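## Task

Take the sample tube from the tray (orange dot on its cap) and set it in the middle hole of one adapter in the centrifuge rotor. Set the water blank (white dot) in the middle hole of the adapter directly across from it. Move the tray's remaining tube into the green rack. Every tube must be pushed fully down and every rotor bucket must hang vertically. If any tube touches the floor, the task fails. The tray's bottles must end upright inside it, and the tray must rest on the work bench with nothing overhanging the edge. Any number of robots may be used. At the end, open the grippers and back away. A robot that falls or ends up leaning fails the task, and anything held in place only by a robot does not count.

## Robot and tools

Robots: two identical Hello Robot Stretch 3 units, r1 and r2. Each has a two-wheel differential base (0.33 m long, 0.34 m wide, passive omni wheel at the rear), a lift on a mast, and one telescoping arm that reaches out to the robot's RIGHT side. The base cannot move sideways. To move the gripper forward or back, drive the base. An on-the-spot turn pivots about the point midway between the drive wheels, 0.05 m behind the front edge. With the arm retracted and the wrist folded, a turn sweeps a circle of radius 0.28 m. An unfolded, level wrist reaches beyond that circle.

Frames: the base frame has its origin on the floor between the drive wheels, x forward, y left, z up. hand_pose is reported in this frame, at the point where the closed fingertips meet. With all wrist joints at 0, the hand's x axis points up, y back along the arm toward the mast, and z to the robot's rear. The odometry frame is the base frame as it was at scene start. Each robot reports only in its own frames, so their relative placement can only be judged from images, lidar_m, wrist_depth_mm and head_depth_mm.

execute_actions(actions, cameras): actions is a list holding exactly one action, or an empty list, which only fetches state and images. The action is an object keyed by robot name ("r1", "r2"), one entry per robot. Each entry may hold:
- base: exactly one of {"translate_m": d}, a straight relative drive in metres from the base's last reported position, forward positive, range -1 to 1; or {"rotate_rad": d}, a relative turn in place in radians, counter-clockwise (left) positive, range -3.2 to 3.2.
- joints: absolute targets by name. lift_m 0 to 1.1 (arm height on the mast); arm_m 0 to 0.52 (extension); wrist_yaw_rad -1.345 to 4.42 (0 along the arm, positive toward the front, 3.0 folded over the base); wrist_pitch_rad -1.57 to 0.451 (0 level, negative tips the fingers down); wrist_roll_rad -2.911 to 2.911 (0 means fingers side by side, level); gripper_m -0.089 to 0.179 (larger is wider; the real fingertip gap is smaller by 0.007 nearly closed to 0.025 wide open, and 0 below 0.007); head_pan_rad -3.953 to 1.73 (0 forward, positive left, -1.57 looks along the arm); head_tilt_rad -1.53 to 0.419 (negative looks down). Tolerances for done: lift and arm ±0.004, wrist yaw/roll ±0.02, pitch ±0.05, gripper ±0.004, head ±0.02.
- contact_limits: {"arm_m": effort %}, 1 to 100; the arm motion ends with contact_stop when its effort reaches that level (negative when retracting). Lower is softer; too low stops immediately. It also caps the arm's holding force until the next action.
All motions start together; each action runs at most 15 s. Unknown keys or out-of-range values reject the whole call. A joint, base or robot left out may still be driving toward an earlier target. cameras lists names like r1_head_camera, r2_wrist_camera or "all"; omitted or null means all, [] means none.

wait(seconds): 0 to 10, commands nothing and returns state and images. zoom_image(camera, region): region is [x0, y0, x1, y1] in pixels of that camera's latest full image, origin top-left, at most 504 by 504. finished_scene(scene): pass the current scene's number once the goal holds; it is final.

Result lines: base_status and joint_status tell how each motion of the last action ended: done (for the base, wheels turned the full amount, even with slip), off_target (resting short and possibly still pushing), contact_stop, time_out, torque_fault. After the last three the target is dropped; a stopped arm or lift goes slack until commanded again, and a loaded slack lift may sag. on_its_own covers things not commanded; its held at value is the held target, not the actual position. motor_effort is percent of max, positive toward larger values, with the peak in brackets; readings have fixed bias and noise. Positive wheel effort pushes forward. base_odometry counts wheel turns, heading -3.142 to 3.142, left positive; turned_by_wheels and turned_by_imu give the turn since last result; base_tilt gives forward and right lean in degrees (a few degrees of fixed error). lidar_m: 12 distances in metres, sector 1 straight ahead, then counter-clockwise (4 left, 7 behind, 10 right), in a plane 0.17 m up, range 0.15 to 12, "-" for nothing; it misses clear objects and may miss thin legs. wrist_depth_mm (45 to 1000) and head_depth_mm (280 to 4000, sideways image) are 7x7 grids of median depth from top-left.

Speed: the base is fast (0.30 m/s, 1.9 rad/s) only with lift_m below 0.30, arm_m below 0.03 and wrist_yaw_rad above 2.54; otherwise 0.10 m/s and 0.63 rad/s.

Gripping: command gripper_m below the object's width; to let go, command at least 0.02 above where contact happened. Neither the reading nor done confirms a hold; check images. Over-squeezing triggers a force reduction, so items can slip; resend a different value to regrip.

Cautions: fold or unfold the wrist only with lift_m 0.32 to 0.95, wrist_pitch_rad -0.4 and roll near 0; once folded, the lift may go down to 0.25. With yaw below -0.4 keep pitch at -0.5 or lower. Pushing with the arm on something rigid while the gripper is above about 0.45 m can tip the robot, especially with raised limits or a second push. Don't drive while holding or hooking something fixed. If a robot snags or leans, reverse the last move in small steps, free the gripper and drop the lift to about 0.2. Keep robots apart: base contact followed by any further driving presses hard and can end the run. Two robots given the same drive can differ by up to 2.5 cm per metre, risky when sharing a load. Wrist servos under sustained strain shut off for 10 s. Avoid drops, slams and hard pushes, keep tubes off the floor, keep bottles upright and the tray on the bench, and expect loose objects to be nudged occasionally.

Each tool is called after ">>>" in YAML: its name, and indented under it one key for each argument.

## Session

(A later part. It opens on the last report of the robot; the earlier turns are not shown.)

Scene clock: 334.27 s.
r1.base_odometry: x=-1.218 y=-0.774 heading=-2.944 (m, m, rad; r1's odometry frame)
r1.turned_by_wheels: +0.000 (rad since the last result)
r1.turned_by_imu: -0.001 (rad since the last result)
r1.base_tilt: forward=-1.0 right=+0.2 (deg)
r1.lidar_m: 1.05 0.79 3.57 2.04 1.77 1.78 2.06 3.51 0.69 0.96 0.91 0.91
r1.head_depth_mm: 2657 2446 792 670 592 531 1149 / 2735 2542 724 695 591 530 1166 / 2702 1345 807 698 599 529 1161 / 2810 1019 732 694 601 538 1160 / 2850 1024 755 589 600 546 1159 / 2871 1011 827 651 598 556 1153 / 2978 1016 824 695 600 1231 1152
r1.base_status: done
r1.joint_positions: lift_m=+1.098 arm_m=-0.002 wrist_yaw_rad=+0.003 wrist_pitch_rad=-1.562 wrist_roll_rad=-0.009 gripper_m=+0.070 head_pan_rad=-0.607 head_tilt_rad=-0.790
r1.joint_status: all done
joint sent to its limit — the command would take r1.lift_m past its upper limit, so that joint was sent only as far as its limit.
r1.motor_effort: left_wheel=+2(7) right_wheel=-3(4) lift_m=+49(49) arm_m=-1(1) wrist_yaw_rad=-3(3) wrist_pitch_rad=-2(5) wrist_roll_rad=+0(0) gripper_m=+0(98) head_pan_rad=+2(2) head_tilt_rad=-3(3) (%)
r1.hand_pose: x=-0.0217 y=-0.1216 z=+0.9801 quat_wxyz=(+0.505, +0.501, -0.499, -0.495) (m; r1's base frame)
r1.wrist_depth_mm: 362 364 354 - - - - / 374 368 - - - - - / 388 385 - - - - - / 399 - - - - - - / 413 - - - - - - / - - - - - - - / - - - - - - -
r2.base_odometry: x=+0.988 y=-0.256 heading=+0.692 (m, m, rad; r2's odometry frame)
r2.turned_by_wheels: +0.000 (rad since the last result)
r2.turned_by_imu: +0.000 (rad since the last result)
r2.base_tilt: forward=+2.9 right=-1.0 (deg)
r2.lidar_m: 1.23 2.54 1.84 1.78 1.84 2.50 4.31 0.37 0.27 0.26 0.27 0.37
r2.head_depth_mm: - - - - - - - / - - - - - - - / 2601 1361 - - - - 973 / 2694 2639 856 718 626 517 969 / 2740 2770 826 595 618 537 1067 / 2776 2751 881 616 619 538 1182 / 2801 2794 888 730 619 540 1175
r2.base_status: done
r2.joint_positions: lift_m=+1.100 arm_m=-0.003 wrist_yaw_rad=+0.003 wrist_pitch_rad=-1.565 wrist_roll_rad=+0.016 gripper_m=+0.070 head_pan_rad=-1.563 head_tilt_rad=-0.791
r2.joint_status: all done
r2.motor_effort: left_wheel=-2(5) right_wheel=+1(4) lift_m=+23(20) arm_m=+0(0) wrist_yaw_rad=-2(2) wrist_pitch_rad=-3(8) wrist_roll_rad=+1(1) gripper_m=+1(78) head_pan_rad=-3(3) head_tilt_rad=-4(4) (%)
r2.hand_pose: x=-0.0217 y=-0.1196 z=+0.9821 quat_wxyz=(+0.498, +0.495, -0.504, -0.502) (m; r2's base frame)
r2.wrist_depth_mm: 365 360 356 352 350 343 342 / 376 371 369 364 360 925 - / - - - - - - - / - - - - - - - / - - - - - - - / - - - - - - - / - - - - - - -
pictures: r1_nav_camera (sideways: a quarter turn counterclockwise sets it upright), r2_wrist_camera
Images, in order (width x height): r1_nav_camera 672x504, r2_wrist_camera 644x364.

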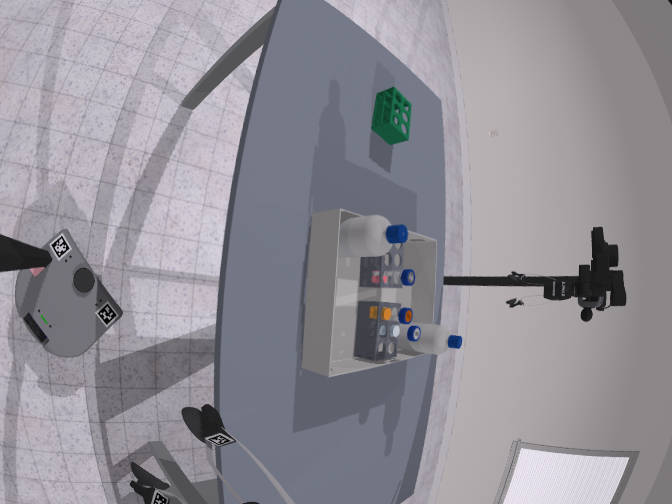

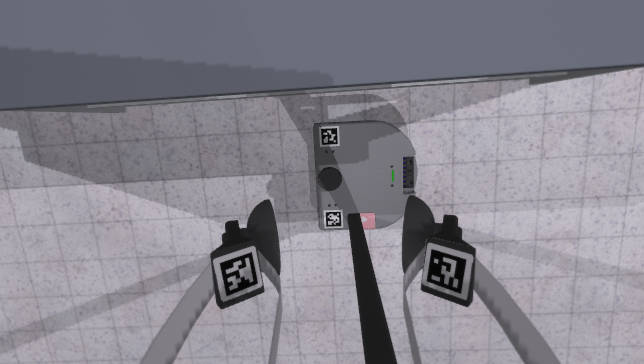

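>>> execute_actions:
  actions:
    - {"r1": {"base": {"rotate_rad": 0.785}, "joints": {"arm_m": 0.3, "head_pan_rad": -1.45, "head_tilt_rad": -0.75}}}
  cameras: ["r1_head_camera", "r1_wrist_camera", "r2_nav_camera"]

Scene clock: 364.20 s.
r1.base_odometry: x=-1.218 y=-0.774 heading=-2.160 (m, m, rad; r1's odometry frame)
r1.turned_by_wheels: +0.785 (rad since the last result)
r1.turned_by_imu: +0.795 (rad since the last result)
r1.base_tilt: forward=-1.0 right=+0.3 (deg)
r1.lidar_m: 4.42 2.50 1.84 1.78 1.84 2.51 0.89 0.69 0.94 0.91 0.94 0.79
r1.head_depth_mm: - 2606 911 711 618 540 1149 / - 731 746 701 593 539 1144 / 2679 2608 838 704 596 539 1161 / 2739 2597 846 714 605 537 1173 / 2831 2688 817 593 606 537 1171 / 2849 2659 866 588 614 545 1170 / 2888 2671 866 720 612 556 1165
r1.base_status: done
r1.joint_positions: lift_m=+1.098 arm_m=+0.300 wrist_yaw_rad=+0.002 wrist_pitch_rad=-1.563 wrist_roll_rad=-0.009 gripper_m=+0.070 head_pan_rad=-1.443 head_tilt_rad=-0.754
r1.joint_status: all done
r1.motor_effort: left_wheel=-2(6) right_wheel=+2(7) lift_m=+49(49) arm_m=+3(3) wrist_yaw_rad=-1(3) wrist_pitch_rad=-2(2) wrist_roll_rad=+1(0) gripper_m=+0(1) head_pan_rad=-3(33) head_tilt_rad=+1(7) (%)
r1.hand_pose: x=-0.0217 y=-0.4226 z=+0.9802 quat_wxyz=(+0.505, +0.501, -0.499, -0.496) (m; r1's base frame)
r1.wrist_depth_mm: 357 329 327 323 341 345 346 / 371 364 366 362 358 360 356 / 235 277 375 374 373 373 364 / 243 323 384 384 383 383 378 / 417 410 404 400 394 396 391 / 429 426 421 422 422 409 408 / - - - - - - -
r2.base_odometry: x=+0.988 y=-0.256 heading=+0.692 (m, m, rad; r2's odometry frame)
r2.turned_by_wheels: +0.000 (rad since the last result)
r2.turned_by_imu: -0.001 (rad since the last result)
r2.base_tilt: forward=+2.9 right=-1.1 (deg)
r2.lidar_m: 1.24 2.53 1.84 1.77 1.84 2.50 4.32 0.37 0.27 0.26 0.27 0.36
r2.head_depth_mm: - - - - - - - / - - - - - - - / 2690 2869 - - - - 974 / 2662 2673 859 718 628 516 964 / 2669 2755 827 594 617 537 1061 / 2788 2796 878 618 619 538 1173 / 2789 2783 884 730 620 538 1182
r2.base_status: not commanded
r2.joint_positions: lift_m=+1.100 arm_m=-0.003 wrist_yaw_rad=+0.003 wrist_pitch_rad=-1.565 wrist_roll_rad=+0.016 gripper_m=+0.070 head_pan_rad=-1.563 head_tilt_rad=-0.791
r2.joint_status: not commanded
r2.motor_effort: left_wheel=-2(2) right_wheel=+1(1) lift_m=+22(23) arm_m=+0(0) wrist_yaw_rad=-2(2) wrist_pitch_rad=-2(3) wrist_roll_rad=+1(1) gripper_m=+1(0) head_pan_rad=-2(2) head_tilt_rad=-4(4) (%)
r2.hand_pose: x=-0.0217 y=-0.1196 z=+0.9821 quat_wxyz=(+0.498, +0.495, -0.504, -0.502) (m; r2's base frame)
r2.wrist_depth_mm: 365 358 355 353 349 347 342 / 378 374 368 366 362 929 - / - - - - - - - / - - - - - - - / - - - - - - - / - - - - - - - / - - - - - - -
pictures: r1_head_camera (sideways: a quarter turn clockwise sets it upright), r1_wrist_camera, r2_nav_camera (sideways: a quarter turn counterclockwise sets it upright)
Images, in order (width x height): r1_head_camera 896x504, r1_wrist_camera 644x364, r2_nav_camera 672x504.

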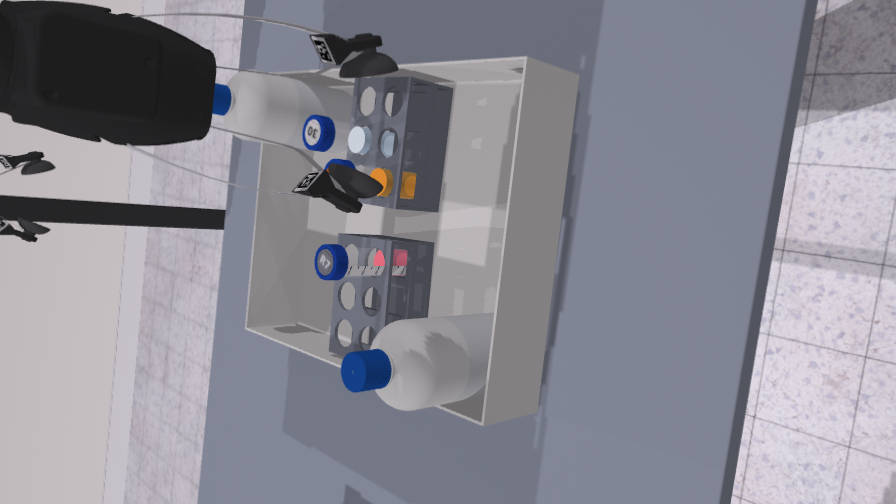

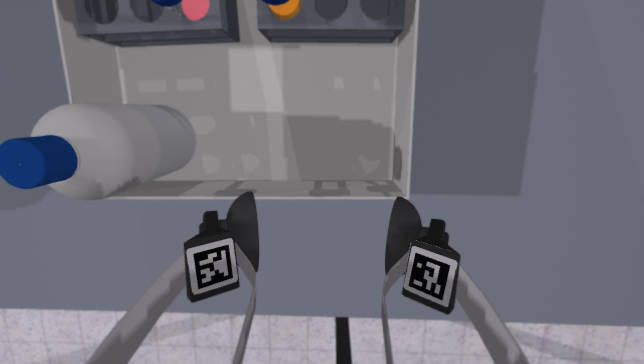

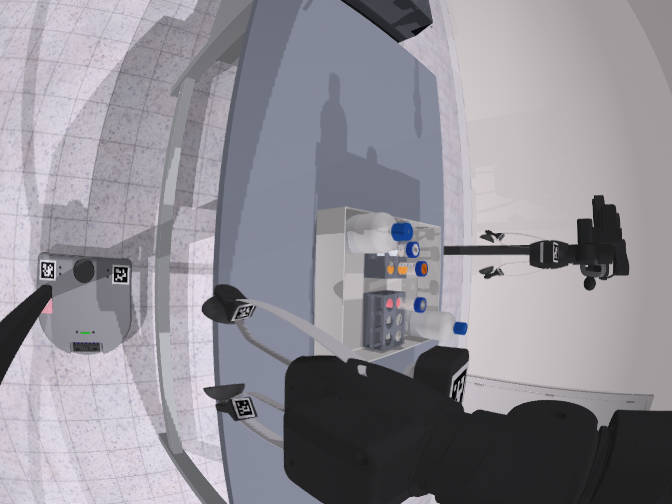

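>>> execute_actions:
  actions:
    - {"r1": {"base": {"translate_m": 0.035}, "joints": {"arm_m": 0.45, "head_tilt_rad": -0.6}}}
  cameras: ["r1_head_camera", "r1_wrist_camera"]

Scene clock: 421.47 s.
r1.base_odometry: x=-1.238 y=-0.803 heading=-2.160 (m, m, rad; r1's odometry frame)
r1.turned_by_wheels: +0.000 (rad since the last result)
r1.turned_by_imu: -0.001 (rad since the last result)
r1.base_tilt: forward=-1.0 right=+0.3 (deg)
r1.lidar_m: 4.40 2.49 1.84 1.78 1.84 2.52 0.90 0.72 0.94 0.91 0.94 0.76
r1.head_depth_mm: 2585 2846 2744 834 675 567 512 / 2547 - 2724 756 680 575 511 / 1112 2778 2634 860 696 577 510 / 2674 2972 2701 824 697 589 509 / 2712 2970 2745 808 570 586 508 / 2722 3046 2737 851 675 586 507 / 2772 3063 1106 854 692 586 517
r1.base_status: done
r1.joint_positions: lift_m=+1.098 arm_m=+0.450 wrist_yaw_rad=+0.002 wrist_pitch_rad=-1.563 wrist_roll_rad=-0.009 gripper_m=+0.070 head_pan_rad=-1.443 head_tilt_rad=-0.606
r1.joint_status: all done
r1.motor_effort: left_wheel=-2(4) right_wheel=+2(7) lift_m=+50(49) arm_m=+3(4) wrist_yaw_rad=-2(2) wrist_pitch_rad=-2(2) wrist_roll_rad=+0(0) gripper_m=+1(0) head_pan_rad=-2(2) head_tilt_rad=+2(13) (%)
r1.hand_pose: x=-0.0217 y=-0.5725 z=+0.9802 quat_wxyz=(+0.505, +0.501, -0.499, -0.496) (m; r1's base frame)
r1.wrist_depth_mm: 358 347 353 351 279 347 347 / 374 362 364 360 357 355 358 / 386 323 321 315 314 370 362 / 400 353 325 321 352 383 374 / 412 404 397 401 397 399 391 / 428 396 411 411 407 405 406 / 448 273 380 381 418 423 422
r2.base_odometry: x=+0.988 y=-0.256 heading=+0.692 (m, m, rad; r2's odometry frame)
r2.turned_by_wheels: +0.000 (rad since the last result)
r2.turned_by_imu: -0.001 (rad since the last result)
r2.base_tilt: forward=+2.9 right=-1.1 (deg)
r2.lidar_m: 1.23 2.54 1.85 1.77 1.83 2.50 4.33 0.37 0.27 0.26 0.27 0.36
r2.head_depth_mm: - - - - - - - / - - - - - - - / 2661 2869 - - - - 975 / 2654 1279 854 719 626 516 966 / 2674 2657 825 595 617 537 1070 / 2781 2771 877 617 618 538 1171 / 2796 2806 883 728 621 539 1181
r2.base_status: not commanded
r2.joint_positions: lift_m=+1.100 arm_m=-0.003 wrist_yaw_rad=+0.003 wrist_pitch_rad=-1.565 wrist_roll_rad=+0.016 gripper_m=+0.070 head_pan_rad=-1.563 head_tilt_rad=-0.791
r2.joint_status: not commanded
r2.motor_effort: left_wheel=-2(2) right_wheel=+1(2) lift_m=+22(23) arm_m=+0(0) wrist_yaw_rad=-2(2) wrist_pitch_rad=-3(2) wrist_roll_rad=+1(1) gripper_m=+0(1) head_pan_rad=-2(3) head_tilt_rad=-4(4) (%)
r2.hand_pose: x=-0.0217 y=-0.1196 z=+0.9821 quat_wxyz=(+0.498, +0.495, -0.504, -0.502) (m; r2's base frame)
r2.wrist_depth_mm: 364 362 358 353 349 345 344 / 378 372 369 367 361 925 - / - - - - - - - / - - - - - - - / - - - - - - - / - - - - - - - / - - - - - - -
pictures: r1_head_camera (sideways: a quarter turn clockwise sets it upright), r1_wrist_camera
Images, in order (width x height): r1_head_camera 896x504, r1_wrist_camera 644x364.

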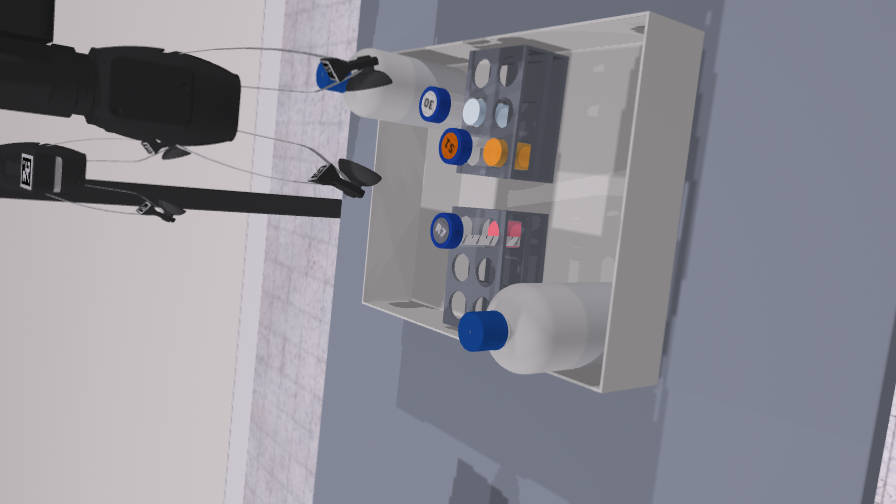

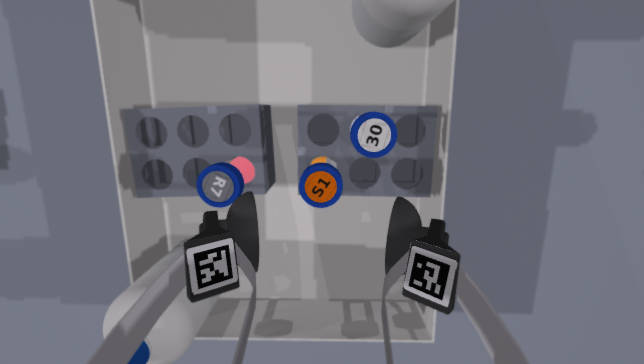

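>>> execute_actions:
  actions:
    - {"r1": {"joints": {"arm_m": 0.457, "lift_m": 1.05, "wrist_roll_rad": 0.785}}}
  cameras: ["r1_head_camera", "r1_wrist_camera"]

Scene clock: 432.40 s.
r1.base_odometry: x=-1.238 y=-0.803 heading=-2.160 (m, m, rad; r1's odometry frame)
r1.turned_by_wheels: +0.000 (rad since the last result)
r1.turned_by_imu: -0.001 (rad since the last result)
r1.base_tilt: forward=-1.1 right=+0.3 (deg)
r1.lidar_m: 4.40 2.49 1.84 1.78 1.84 2.52 0.90 0.72 0.94 0.91 0.94 0.76
r1.head_depth_mm: - 2787 2754 837 674 568 513 / 2570 - 2661 737 684 575 512 / 1114 2765 2622 858 696 577 510 / 2635 2939 2725 831 696 587 509 / 2674 3008 2703 803 568 586 508 / 2724 3026 2690 857 676 586 507 / 2804 3074 1104 852 694 584 516
r1.base_status: not commanded
r1.joint_positions: lift_m=+1.050 arm_m=+0.457 wrist_yaw_rad=+0.002 wrist_pitch_rad=-1.563 wrist_roll_rad=+0.782 gripper_m=+0.070 head_pan_rad=-1.443 head_tilt_rad=-0.606
r1.joint_status: all done
r1.motor_effort: left_wheel=-2(2) right_wheel=+2(2) lift_m=+24(41) arm_m=+3(3) wrist_yaw_rad=-2(2) wrist_pitch_rad=-2(2) wrist_roll_rad=+1(1) gripper_m=-1(0) head_pan_rad=-2(3) head_tilt_rad=+2(2) (%)
r1.hand_pose: x=-0.0217 y=-0.5793 z=+0.9327 quat_wxyz=(+0.274, +0.271, -0.655, -0.650) (m; r1's base frame)
r1.wrist_depth_mm: 311 280 250 304 303 302 300 / 321 319 319 312 271 311 309 / 300 328 327 206 285 323 322 / 325 345 338 274 331 329 330 / 300 349 298 318 344 336 339 / 373 304 231 364 360 305 353 / 392 385 330 355 331 369 369
r2.base_odometry: x=+0.988 y=-0.256 heading=+0.692 (m, m, rad; r2's odometry frame)
r2.turned_by_wheels: +0.000 (rad since the last result)
r2.turned_by_imu: -0.001 (rad since the last result)
r2.base_tilt: forward=+3.0 right=-1.1 (deg)
r2.lidar_m: 1.24 2.54 1.85 1.77 1.84 2.49 4.32 0.37 0.27 0.26 0.27 0.36
r2.head_depth_mm: - - - - - - - / - - - - - - - / 2735 2839 - - - - 971 / 529 1034 750 719 625 517 965 / 502 2668 829 595 617 537 1069 / 2719 2783 881 617 619 539 1172 / 2794 2812 885 728 621 539 1186
r2.base_status: not commanded
r2.joint_positions: lift_m=+1.100 arm_m=-0.003 wrist_yaw_rad=+0.003 wrist_pitch_rad=-1.565 wrist_roll_rad=+0.016 gripper_m=+0.070 head_pan_rad=-1.563 head_tilt_rad=-0.791
r2.joint_status: not commanded
r2.motor_effort: left_wheel=-2(2) right_wheel=+2(1) lift_m=+23(23) arm_m=+0(0) wrist_yaw_rad=-2(2) wrist_pitch_rad=-3(3) wrist_roll_rad=+1(1) gripper_m=-1(1) head_pan_rad=-2(2) head_tilt_rad=-4(4) (%)
r2.hand_pose: x=-0.0217 y=-0.1196 z=+0.9821 quat_wxyz=(+0.498, +0.495, -0.504, -0.502) (m; r2's base frame)
r2.wrist_depth_mm: 365 363 354 355 349 345 344 / 375 374 369 364 361 928 - / - - - - - - - / - - - - - - - / - - - - - - - / - - - - - - - / - - - - - - -
pictures: r1_head_camera (sideways: a quarter turn clockwise sets it upright), r1_wrist_camera
Images, in order (width x height): r1_head_camera 896x504, r1_wrist_camera 644x364.

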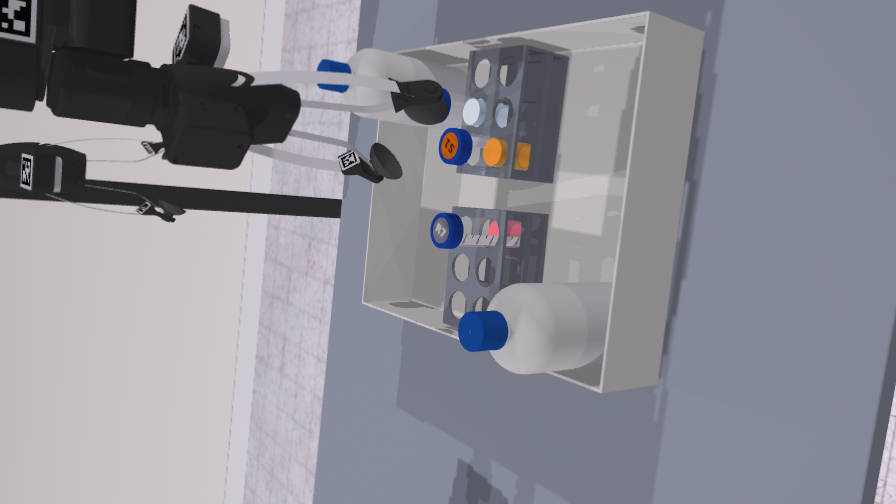

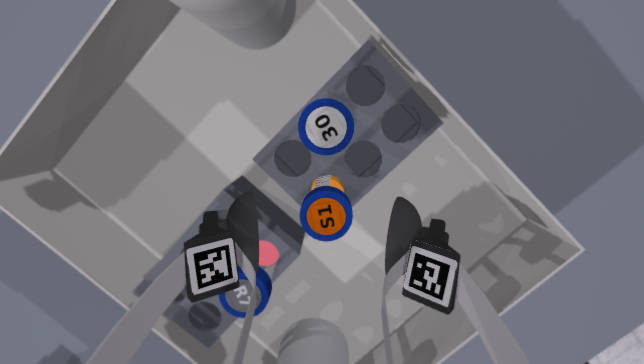

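>>> execute_actions:
  actions:
    - {"r1": {"joints": {"lift_m": 1.0}}}
  cameras: ["r1_head_camera", "r1_wrist_camera"]

Scene clock: 444.73 s.
r1.base_odometry: x=-1.238 y=-0.803 heading=-2.160 (m, m, rad; r1's odometry frame)
r1.turned_by_wheels: +0.000 (rad since the last result)
r1.turned_by_imu: -0.001 (rad since the last result)
r1.base_tilt: forward=-1.0 right=+0.3 (deg)
r1.lidar_m: 4.40 2.49 1.84 1.78 1.84 2.52 0.89 0.72 0.94 0.91 0.94 0.76
r1.head_depth_mm: 2469 - 2673 836 676 568 513 / 2545 - 883 783 681 577 512 / 1112 2776 1425 831 694 576 511 / 2666 2977 2724 828 696 588 509 / 2678 2992 2721 805 568 588 509 / 2729 3041 2698 855 677 585 507 / 2779 3092 1105 855 692 585 516
r1.base_status: not commanded
r1.joint_positions: lift_m=+1.000 arm_m=+0.457 wrist_yaw_rad=+0.002 wrist_pitch_rad=-1.563 wrist_roll_rad=+0.782 gripper_m=+0.070 head_pan_rad=-1.443 head_tilt_rad=-0.606
r1.joint_status: all done
r1.motor_effort: left_wheel=-2(2) right_wheel=+3(2) lift_m=+25(20) arm_m=+3(3) wrist_yaw_rad=-2(1) wrist_pitch_rad=-2(2) wrist_roll_rad=+1(2) gripper_m=+0(0) head_pan_rad=-2(2) head_tilt_rad=+2(2) (%)
r1.hand_pose: x=-0.0217 y=-0.5793 z=+0.8827 quat_wxyz=(+0.274, +0.271, -0.655, -0.650) (m; r1's base frame)
r1.wrist_depth_mm: 214 258 250 255 254 255 252 / 249 270 269 262 209 261 260 / 280 280 277 153 213 268 269 / 291 290 283 222 277 278 277 / 291 299 260 165 289 288 281 / 260 282 243 306 305 287 240 / 328 251 180 317 309 257 309
r2.base_odometry: x=+0.988 y=-0.256 heading=+0.692 (m, m, rad; r2's odometry frame)
r2.turned_by_wheels: +0.000 (rad since the last result)
r2.turned_by_imu: -0.001 (rad since the last result)
r2.base_tilt: forward=+2.9 right=-1.0 (deg)
r2.lidar_m: 1.24 2.54 1.85 1.77 1.84 2.50 4.32 0.37 0.27 0.26 0.27 0.36
r2.head_depth_mm: - - - - - - - / - - - - - - - / 2674 2856 - - - - 971 / 546 854 735 720 626 517 966 / 535 689 729 595 618 536 1064 / 2734 2678 880 617 618 539 1176 / 2804 2780 884 730 620 539 1176
r2.base_status: not commanded
r2.joint_positions: lift_m=+1.100 arm_m=-0.003 wrist_yaw_rad=+0.003 wrist_pitch_rad=-1.565 wrist_roll_rad=+0.016 gripper_m=+0.070 head_pan_rad=-1.563 head_tilt_rad=-0.791
r2.joint_status: not commanded
r2.motor_effort: left_wheel=-2(2) right_wheel=+1(1) lift_m=+23(23) arm_m=+0(1) wrist_yaw_rad=-2(2) wrist_pitch_rad=-2(3) wrist_roll_rad=+1(1) gripper_m=+1(1) head_pan_rad=-3(3) head_tilt_rad=-5(4) (%)
r2.hand_pose: x=-0.0217 y=-0.1196 z=+0.9821 quat_wxyz=(+0.498, +0.495, -0.504, -0.502) (m; r2's base frame)
r2.wrist_depth_mm: 365 360 357 355 351 346 340 / 376 372 367 366 361 919 - / - - - - - - - / - - - - - - - / - - - - - - - / - - - - - - - / - - - - - - -
pictures: r1_head_camera (sideways: a quarter turn clockwise sets it upright), r1_wrist_camera
Images, in order (width x height): r1_head_camera 896x504, r1_wrist_camera 644x364.

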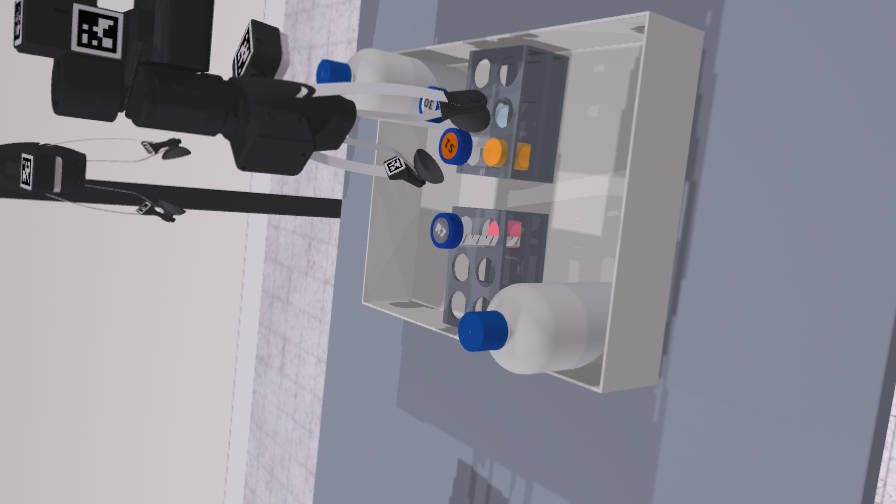

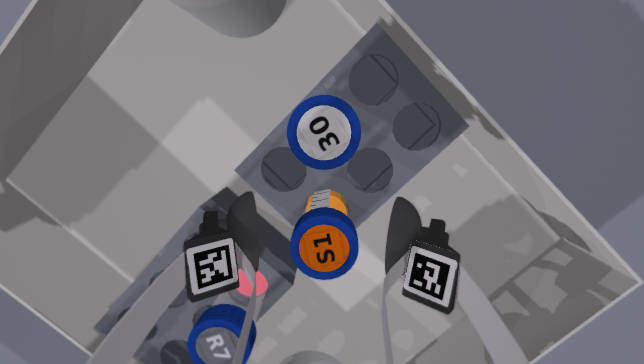

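>>> execute_actions:
  actions:
    - {"r1": {"joints": {"lift_m": 0.992, "gripper_m": 0.015}}}
  cameras: ["r1_head_camera", "r1_wrist_camera"]

Scene clock: 459.97 s.
r1.base_odometry: x=-1.238 y=-0.803 heading=-2.160 (m, m, rad; r1's odometry frame)
r1.turned_by_wheels: +0.000 (rad since the last result)
r1.turned_by_imu: -0.001 (rad since the last result)
r1.base_tilt: forward=-1.0 right=+0.2 (deg)
r1.lidar_m: 4.40 2.49 1.84 1.77 1.84 2.52 0.90 0.72 0.94 0.91 0.94 0.76
r1.head_depth_mm: 2455 2925 2652 836 678 569 513 / 2553 - - 770 680 575 511 / 1109 2756 1411 831 699 578 510 / 2677 2959 2757 827 696 586 508 / 2704 2984 2685 801 568 587 508 / 2739 3047 2740 856 675 588 507 / 2763 3132 1106 848 695 586 517
r1.base_status: not commanded
r1.joint_positions: lift_m=+0.992 arm_m=+0.457 wrist_yaw_rad=+0.002 wrist_pitch_rad=-1.563 wrist_roll_rad=+0.782 gripper_m=+0.016 head_pan_rad=-1.443 head_tilt_rad=-0.606
r1.joint_status: all done
r1.motor_effort: left_wheel=-2(2) right_wheel=+3(2) lift_m=+25(23) arm_m=+3(3) wrist_yaw_rad=+0(2) wrist_pitch_rad=-2(2) wrist_roll_rad=+1(1) gripper_m=-13(99) head_pan_rad=-3(3) head_tilt_rad=+2(2) (%)
r1.hand_pose: x=-0.0217 y=-0.5793 z=+0.8747 quat_wxyz=(+0.274, +0.271, -0.655, -0.650) (m; r1's base frame)
r1.wrist_depth_mm: 214 252 250 248 208 247 246 / 250 263 259 254 200 253 253 / 272 271 269 145 206 260 261 / 285 280 274 215 268 269 270 / 289 291 234 155 281 280 274 / 257 273 234 231 292 287 234 / 257 247 172 307 303 252 298
r2.base_odometry: x=+0.988 y=-0.256 heading=+0.692 (m, m, rad; r2's odometry frame)
r2.turned_by_wheels: +0.000 (rad since the last result)
r2.turned_by_imu: -0.001 (rad since the last result)
r2.base_tilt: forward=+2.9 right=-1.1 (deg)
r2.lidar_m: 1.24 2.54 1.84 1.77 1.83 2.50 4.30 0.37 0.27 0.26 0.27 0.36
r2.head_depth_mm: - - - - - - - / - - - - - - - / 2721 2861 - - - - 976 / 553 639 724 717 626 517 966 / 535 856 730 594 615 536 1067 / 2783 2703 882 617 619 537 1179 / 2810 2848 886 732 621 538 1170
r2.base_status: not commanded
r2.joint_positions: lift_m=+1.100 arm_m=-0.003 wrist_yaw_rad=+0.003 wrist_pitch_rad=-1.565 wrist_roll_rad=+0.016 gripper_m=+0.070 head_pan_rad=-1.563 head_tilt_rad=-0.791
r2.joint_status: not commanded
r2.motor_effort: left_wheel=-2(2) right_wheel=+2(1) lift_m=+23(23) arm_m=-1(0) wrist_yaw_rad=-2(2) wrist_pitch_rad=-2(2) wrist_roll_rad=+1(1) gripper_m=+0(0) head_pan_rad=-3(3) head_tilt_rad=-4(4) (%)
r2.hand_pose: x=-0.0217 y=-0.1196 z=+0.9821 quat_wxyz=(+0.498, +0.495, -0.504, -0.502) (m; r2's base frame)
r2.wrist_depth_mm: 366 361 360 352 351 347 341 / 377 373 367 363 360 941 - / - - - - - - - / - - - - - - - / - - - - - - - / - - - - - - - / - - - - - - -
pictures: r1_head_camera (sideways: a quarter turn clockwise sets it upright), r1_wrist_camera
Images, in order (width x height): r1_head_camera 896x504, r1_wrist_camera 644x364.

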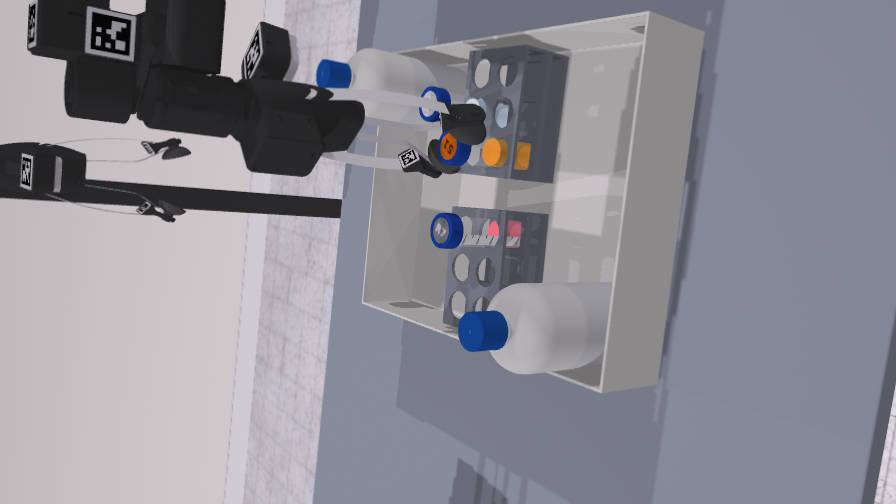

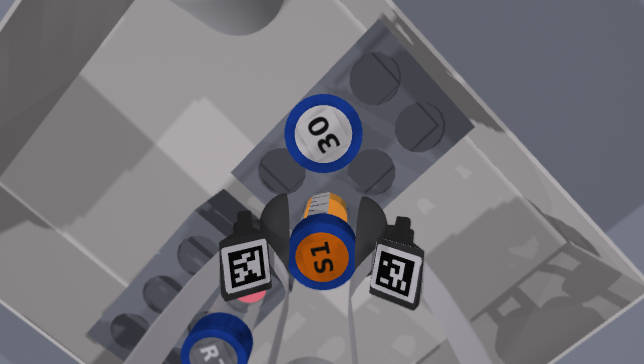

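>>> execute_actions:
  actions:
    - {"r1": {"joints": {"lift_m": 1.098, "gripper_m": 0.0}}}
  cameras: ["r1_head_camera", "r1_wrist_camera"]

Scene clock: 470.70 s.
r1.base_odometry: x=-1.238 y=-0.803 heading=-2.160 (m, m, rad; r1's odometry frame)
r1.turned_by_wheels: +0.000 (rad since the last result)
r1.turned_by_imu: -0.001 (rad since the last result)
r1.base_tilt: forward=-1.1 right=+0.2 (deg)
r1.lidar_m: 4.39 2.50 1.85 1.78 1.84 2.52 0.90 0.72 0.94 0.91 0.94 0.76
r1.head_depth_mm: 2611 2879 2766 837 677 569 512 / 2570 - 2826 740 682 576 512 / 1097 2791 1434 832 698 578 510 / 2678 2937 2703 829 696 589 510 / 2701 2971 2705 802 568 587 508 / 2732 3026 2689 854 676 587 507 / 2800 3125 1101 854 695 584 517
r1.base_status: not commanded
r1.joint_positions: lift_m=+1.098 arm_m=+0.457 wrist_yaw_rad=+0.002 wrist_pitch_rad=-1.563 wrist_roll_rad=+0.782 gripper_m=+0.001 head_pan_rad=-1.443 head_tilt_rad=-0.606
r1.joint_status: all done
r1.motor_effort: left_wheel=-2(2) right_wheel=+2(2) lift_m=+49(52) arm_m=+3(3) wrist_yaw_rad=-1(2) wrist_pitch_rad=-2(2) wrist_roll_rad=+1(1) gripper_m=-20(87) head_pan_rad=-2(3) head_tilt_rad=+2(2) (%)
r1.hand_pose: x=-0.0217 y=-0.5793 z=+0.9798 quat_wxyz=(+0.274, +0.271, -0.655, -0.650) (m; r1's base frame)
r1.wrist_depth_mm: 361 356 249 342 347 345 340 / 370 353 368 358 355 353 356 / 381 377 375 310 340 368 370 / 362 390 386 324 380 378 374 / 415 369 354 154 392 371 391 / 431 421 382 388 387 412 409 / 441 448 409 351 403 422 -
r2.base_odometry: x=+0.988 y=-0.256 heading=+0.692 (m, m, rad; r2's odometry frame)
r2.turned_by_wheels: +0.000 (rad since the last result)
r2.turned_by_imu: -0.001 (rad since the last result)
r2.base_tilt: forward=+2.9 right=-1.1 (deg)
r2.lidar_m: 1.24 2.54 1.84 1.77 1.84 2.49 4.31 0.37 0.27 0.26 0.27 0.36
r2.head_depth_mm: - - - - - - - / - - - - - - - / 2718 2865 - - - - 971 / 1254 852 855 718 626 517 966 / 2732 1037 828 594 618 536 1066 / 2807 2795 879 617 617 539 1181 / 2774 2801 884 728 620 538 1175
r2.base_status: not commanded
r2.joint_positions: lift_m=+1.100 arm_m=-0.003 wrist_yaw_rad=+0.003 wrist_pitch_rad=-1.565 wrist_roll_rad=+0.016 gripper_m=+0.070 head_pan_rad=-1.563 head_tilt_rad=-0.791
r2.joint_status: not commanded
r2.motor_effort: left_wheel=-2(2) right_wheel=+1(2) lift_m=+23(23) arm_m=+0(0) wrist_yaw_rad=-2(2) wrist_pitch_rad=-2(3) wrist_roll_rad=+1(1) gripper_m=+1(0) head_pan_rad=-3(2) head_tilt_rad=-4(4) (%)
r2.hand_pose: x=-0.0217 y=-0.1196 z=+0.9821 quat_wxyz=(+0.498, +0.495, -0.504, -0.502) (m; r2's base frame)
r2.wrist_depth_mm: 367 361 357 355 351 344 341 / 376 374 368 364 361 921 - / - - - - - - - / - - - - - - - / - - - - - - - / - - - - - - - / - - - - - - -
pictures: r1_head_camera (sideways: a quarter turn clockwise sets it upright), r1_wrist_camera
Images, in order (width x height): r1_head_camera 896x504, r1_wrist_camera 644x364.

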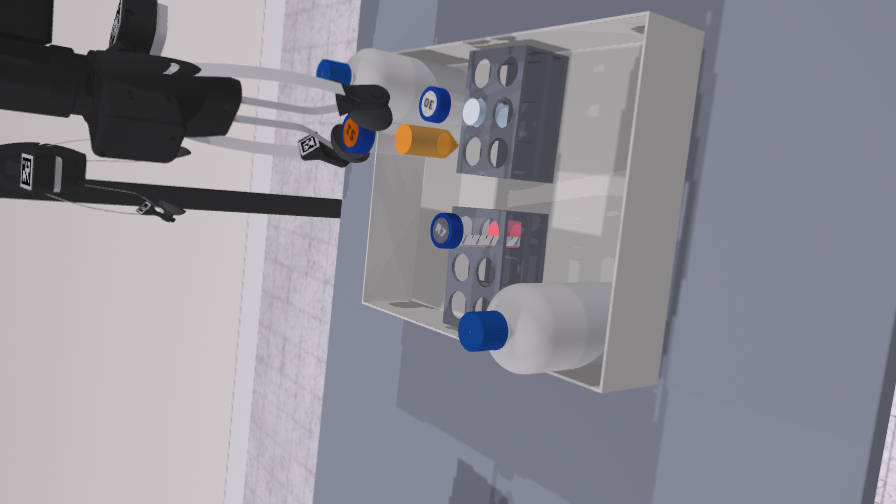

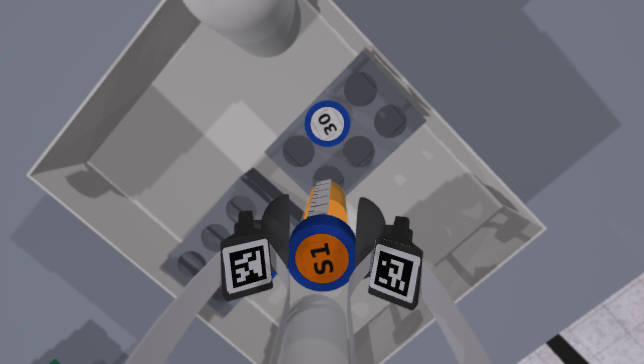

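>>> execute_actions:
  actions:
    - {"r1": {"base": {"translate_m": -1.0}, "joints": {"arm_m": 0.25, "head_pan_rad": -1.75, "head_tilt_rad": -0.75}}, "r2": {"joints": {"arm_m": 0.45, "head_pan_rad": -1.5, "head_tilt_rad": -0.6}}}

Scene clock: 523.43 s.
r1.base_odometry: x=-0.682 y=+0.028 heading=-2.160 (m, m, rad; r1's odometry frame)
r1.turned_by_wheels: +0.000 (rad since the last result)
r1.turned_by_imu: -0.003 (rad since the last result)
r1.base_tilt: forward=-1.0 right=+0.2 (deg)
r1.lidar_m: 1.74 2.52 1.84 1.78 1.85 2.52 3.35 0.32 0.24 0.23 0.24 0.39
r1.head_depth_mm: 749 863 866 760 645 558 719 / 740 848 882 731 646 548 685 / 716 838 877 758 566 536 674 / 696 828 837 737 570 528 657 / - - 810 486 581 526 662 / 2562 2657 2177 1024 870 757 675 / 2633 2762 2181 1778 1460 1293 1154
r1.base_status: done
r1.joint_positions: lift_m=+1.098 arm_m=+0.250 wrist_yaw_rad=+0.002 wrist_pitch_rad=-1.563 wrist_roll_rad=+0.782 gripper_m=+0.001 head_pan_rad=-1.743 head_tilt_rad=-0.740
r1.joint_status: all done
r1.motor_effort: left_wheel=-2(7) right_wheel=+3(5) lift_m=+49(49) arm_m=-4(4) wrist_yaw_rad=-2(3) wrist_pitch_rad=-2(2) wrist_roll_rad=+1(1) gripper_m=-21(20) head_pan_rad=-2(20) head_tilt_rad=-3(12) (%)
r1.hand_pose: x=-0.0217 y=-0.3729 z=+0.9798 quat_wxyz=(+0.273, +0.271, -0.655, -0.651) (m; r1's base frame)
r1.wrist_depth_mm: - 313 374 368 362 365 301 / 992 596 322 497 482 317 - / - - 334 330 327 328 - / 755 - - 339 339 - - / 422 - - 154 - - - / 430 436 - - - - - / 449 443 546 - - - -
r2.base_odometry: x=+0.988 y=-0.256 heading=+0.692 (m, m, rad; r2's odometry frame)
r2.turned_by_wheels: +0.000 (rad since the last result)
r2.turned_by_imu: -0.002 (rad since the last result)
r2.base_tilt: forward=+3.1 right=-0.9 (deg)
r2.lidar_m: 1.24 2.54 1.85 1.77 1.84 2.50 4.32 0.37 0.27 0.26 0.27 0.36
r2.head_depth_mm: 2691 2888 2980 870 697 586 513 / - - 2942 814 698 587 515 / 2625 2888 3078 871 722 586 513 / 2645 2954 2989 893 701 595 516 / 2678 2963 2973 894 579 603 516 / 2688 2983 3008 916 727 605 516 / 2738 3038 3028 918 728 606 517
r2.base_status: not commanded
r2.joint_positions: lift_m=+1.100 arm_m=+0.450 wrist_yaw_rad=+0.002 wrist_pitch_rad=-1.566 wrist_roll_rad=+0.016 gripper_m=+0.070 head_pan_rad=-1.507 head_tilt_rad=-0.606
r2.joint_status: all done
r2.motor_effort: left_wheel=-2(2) right_wheel=+1(1) lift_m=+22(23) arm_m=+4(6) wrist_yaw_rad=-1(2) wrist_pitch_rad=-2(2) wrist_roll_rad=+1(1) gripper_m=+0(0) head_pan_rad=+2(7) head_tilt_rad=+3(21) (%)
r2.hand_pose: x=-0.0217 y=-0.5718 z=+0.9822 quat_wxyz=(+0.498, +0.495, -0.504, -0.503) (m; r2's base frame)
r2.wrist_depth_mm: 364 351 352 351 320 346 344 / 375 362 363 358 351 357 353 / 389 348 317 313 309 367 364 / 403 386 325 384 344 379 375 / 416 407 400 400 395 390 388 / 432 419 346 407 375 403 398 / 446 439 434 431 424 422 415
pictures: r1_head_camera (sideways: a quarter turn clockwise sets it upright), r1_nav_camera (sideways: a quarter turn counterclockwise sets it upright), r1_wrist_camera, r2_head_camera (sideways: a quarter turn clockwise sets it upright), r2_nav_camera (sideways: a quarter turn counterclockwise sets it upright), r2_wrist_camera
Images, in order (width x height): r1_head_camera 896x504, r1_nav_camera 672x504, r1_wrist_camera 644x364, r2_head_camera 896x504, r2_nav_camera 672x504, r2_wrist_camera 644x364.

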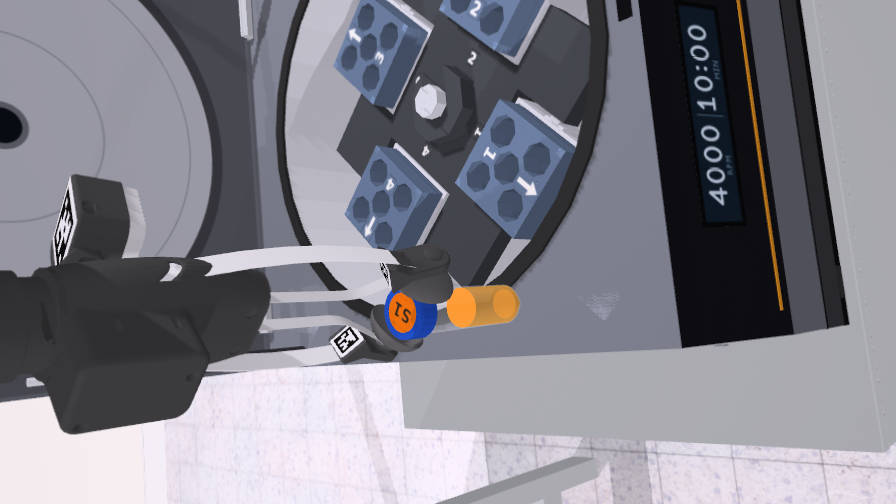

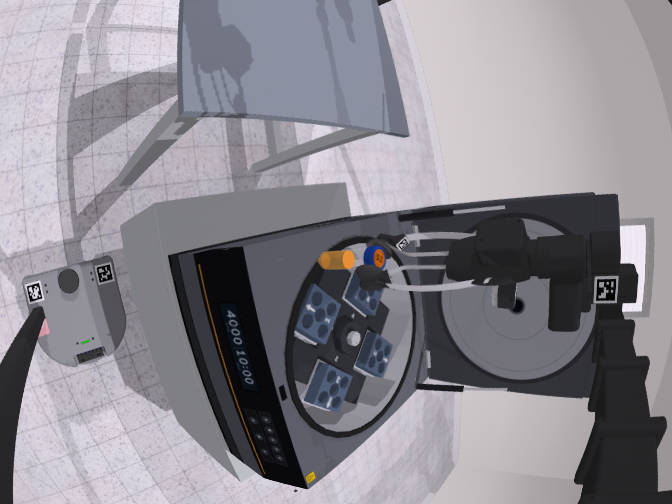

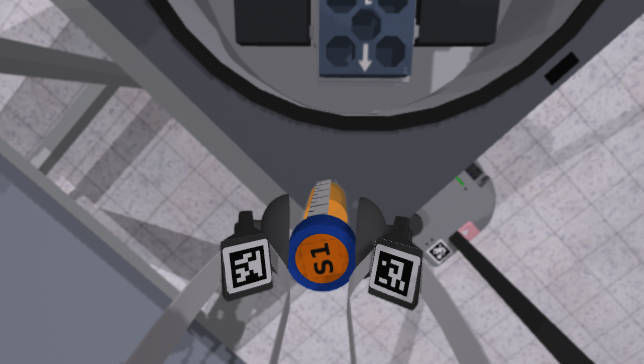

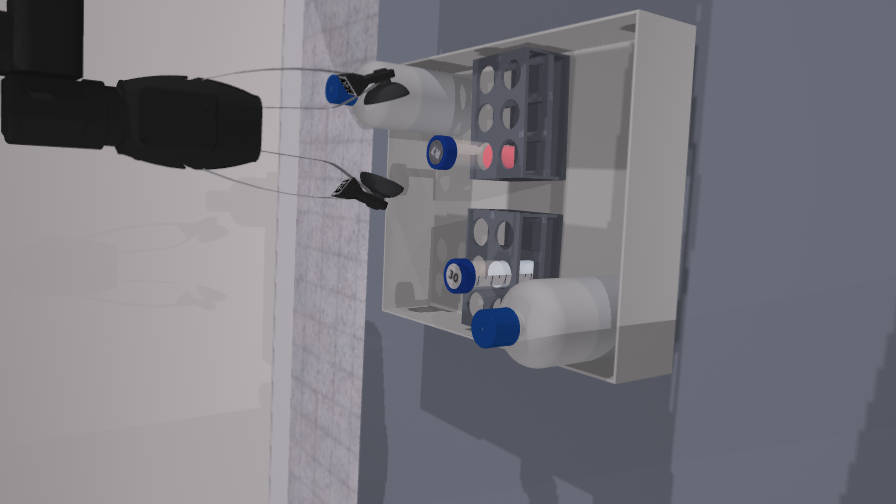

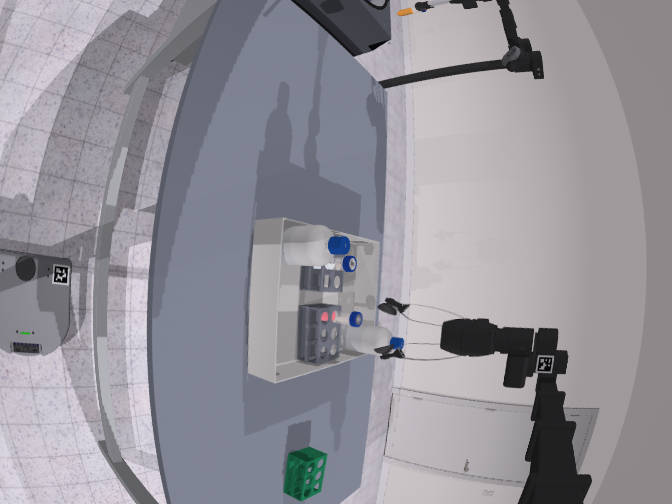

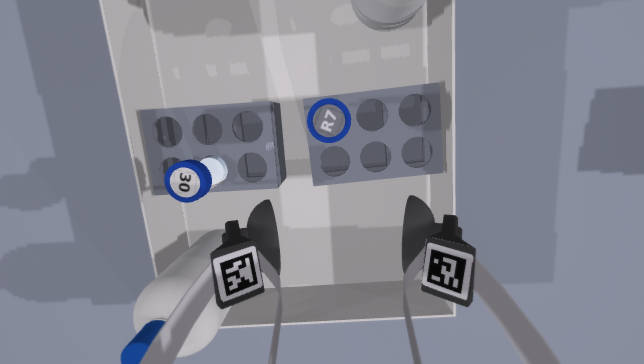

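>>> execute_actions:
  actions:
    - {"r1": {"base": {"translate_m": -0.138}, "joints": {"arm_m": 0.33, "head_pan_rad": -1.6, "head_tilt_rad": -0.75}}, "r2": {"base": {"translate_m": 0.005}, "joints": {"arm_m": 0.512, "lift_m": 1.05}}}
  cameras: ["r1_head_camera", "r1_wrist_camera", "r2_head_camera", "r2_wrist_camera"]

Scene clock: 584.33 s.
r1.base_odometry: x=-0.606 y=+0.143 heading=-2.160 (m, m, rad; r1's odometry frame)
r1.turned_by_wheels: +0.000 (rad since the last result)
r1.turned_by_imu: -0.001 (rad since the last result)
r1.base_tilt: forward=-1.1 right=+0.3 (deg)
r1.lidar_m: 1.87 2.52 1.84 1.78 1.84 2.51 3.20 0.32 0.24 0.23 0.24 0.32
r1.head_depth_mm: 714 813 843 762 639 528 644 / 733 812 861 753 646 526 643 / - 827 870 730 644 525 645 / - 830 823 719 628 525 642 / 711 815 833 781 568 523 641 / 712 847 825 678 567 523 639 / 2713 2735 2172 1703 815 526 678
r1.base_status: done
r1.joint_positions: lift_m=+1.098 arm_m=+0.330 wrist_yaw_rad=+0.002 wrist_pitch_rad=-1.563 wrist_roll_rad=+0.783 gripper_m=+0.001 head_pan_rad=-1.607 head_tilt_rad=-0.740
r1.joint_status: all done
r1.motor_effort: left_wheel=-2(5) right_wheel=+2(4) lift_m=+49(49) arm_m=+3(4) wrist_yaw_rad=-2(2) wrist_pitch_rad=-2(2) wrist_roll_rad=+1(1) gripper_m=-19(19) head_pan_rad=+2(13) head_tilt_rad=-3(2) (%)
r1.hand_pose: x=-0.0217 y=-0.4523 z=+0.9798 quat_wxyz=(+0.273, +0.271, -0.655, -0.651) (m; r1's base frame)
r1.wrist_depth_mm: 316 354 359 352 364 354 301 / 325 369 378 378 363 359 311 / 341 368 405 387 393 384 321 / - 352 439 381 430 339 - / - - 364 155 366 - - / - - 377 368 370 - - / 456 - - 382 - - -
r2.base_odometry: x=+0.992 y=-0.253 heading=+0.692 (m, m, rad; r2's odometry frame)
r2.turned_by_wheels: +0.000 (rad since the last result)
r2.turned_by_imu: -0.001 (rad since the last result)
r2.base_tilt: forward=+3.0 right=-1.0 (deg)
r2.lidar_m: 1.23 2.54 1.85 1.77 1.84 2.50 4.30 0.37 0.27 0.26 0.27 0.36
r2.head_depth_mm: - 2855 2982 870 695 585 513 / - - 2886 807 696 587 513 / 2640 2940 3007 871 704 589 515 / 2634 2947 2993 890 700 596 515 / 2679 3014 3026 880 578 603 516 / 2698 3036 3031 914 729 606 517 / 2701 3029 3013 916 729 605 517
r2.base_status: done
r2.joint_positions: lift_m=+1.050 arm_m=+0.512 wrist_yaw_rad=+0.002 wrist_pitch_rad=-1.566 wrist_roll_rad=+0.016 gripper_m=+0.070 head_pan_rad=-1.507 head_tilt_rad=-0.606
r2.joint_status: all done
r2.motor_effort: left_wheel=-2(3) right_wheel=+1(4) lift_m=+17(22) arm_m=+4(4) wrist_yaw_rad=-1(1) wrist_pitch_rad=-2(2) wrist_roll_rad=+0(1) gripper_m=+0(0) head_pan_rad=+3(2) head_tilt_rad=+3(3) (%)
r2.hand_pose: x=-0.0217 y=-0.6336 z=+0.9326 quat_wxyz=(+0.498, +0.495, -0.504, -0.503) (m; r2's base frame)
r2.wrist_depth_mm: 311 303 305 302 171 293 296 / 324 316 317 313 267 305 305 / 337 316 325 321 318 317 315 / 347 283 309 298 270 326 325 / 360 287 284 286 284 336 335 / 373 298 353 357 354 348 346 / 389 380 325 366 365 359 359
pictures: r1_head_camera (sideways: a quarter turn clockwise sets it upright), r1_wrist_camera, r2_head_camera (sideways: a quarter turn clockwise sets it upright), r2_wrist_camera
Images, in order (width x height): r1_head_camera 896x504, r1_wrist_camera 644x364, r2_head_camera 896x504, r2_wrist_camera 644x364.

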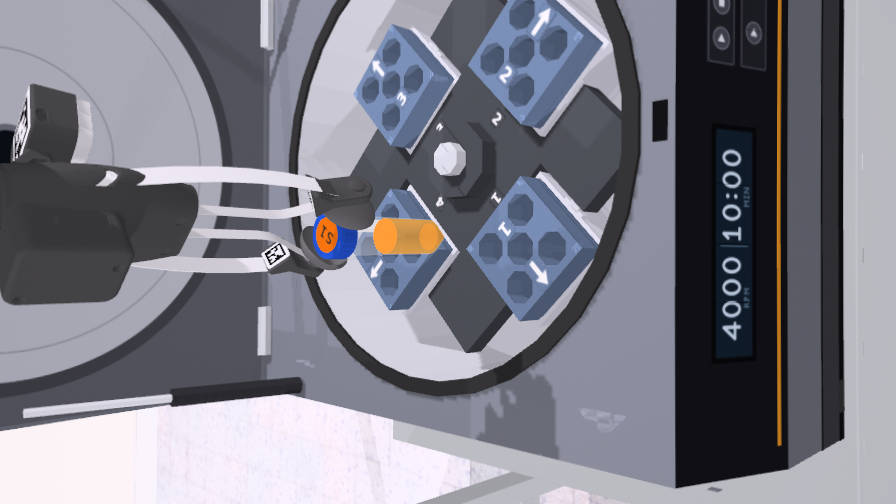

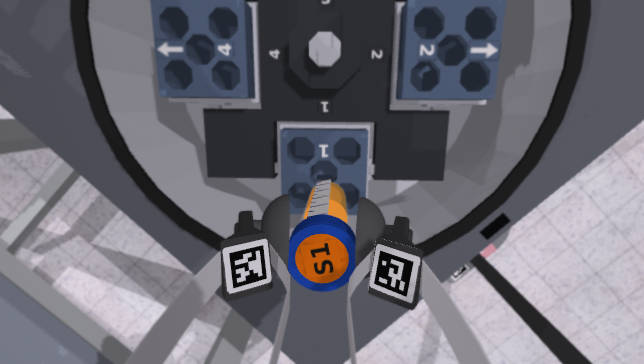

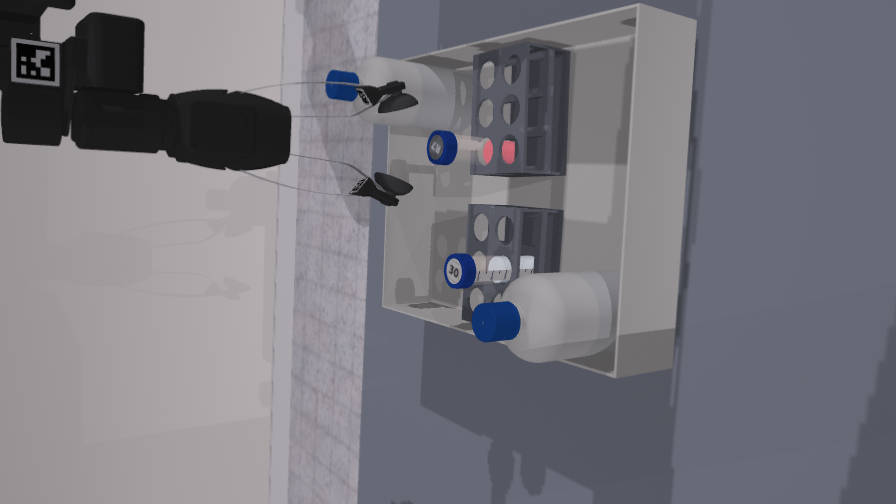

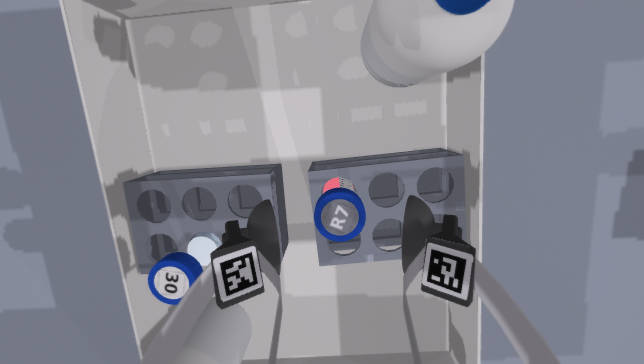

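>>> zoom_image:
  camera: "r1_wrist_camera"
  region: [240, 100, 410, 300]

>>> zoom_image:
  camera: "r1_head_camera"
  region: [280, 150, 620, 340]

Region (240, 100, 410, 300) of r1_wrist_camera's 644x364 image, scaled by 2.520; it fills the left 428 columns of this view, and the rest is white.

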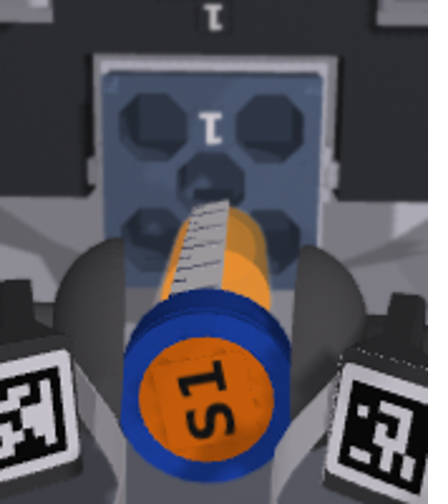

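Region (280, 150, 620, 340) of r1_head_camera's 896x504 image, scaled by 1.482, with more detail than that image has; it fills the top 282 rows of this view, and the rest is white.

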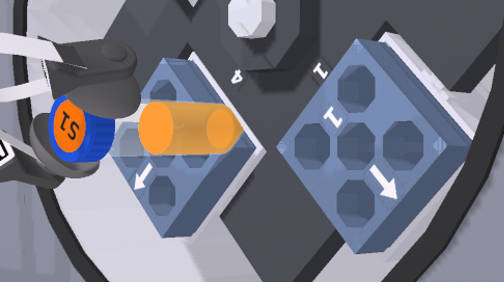

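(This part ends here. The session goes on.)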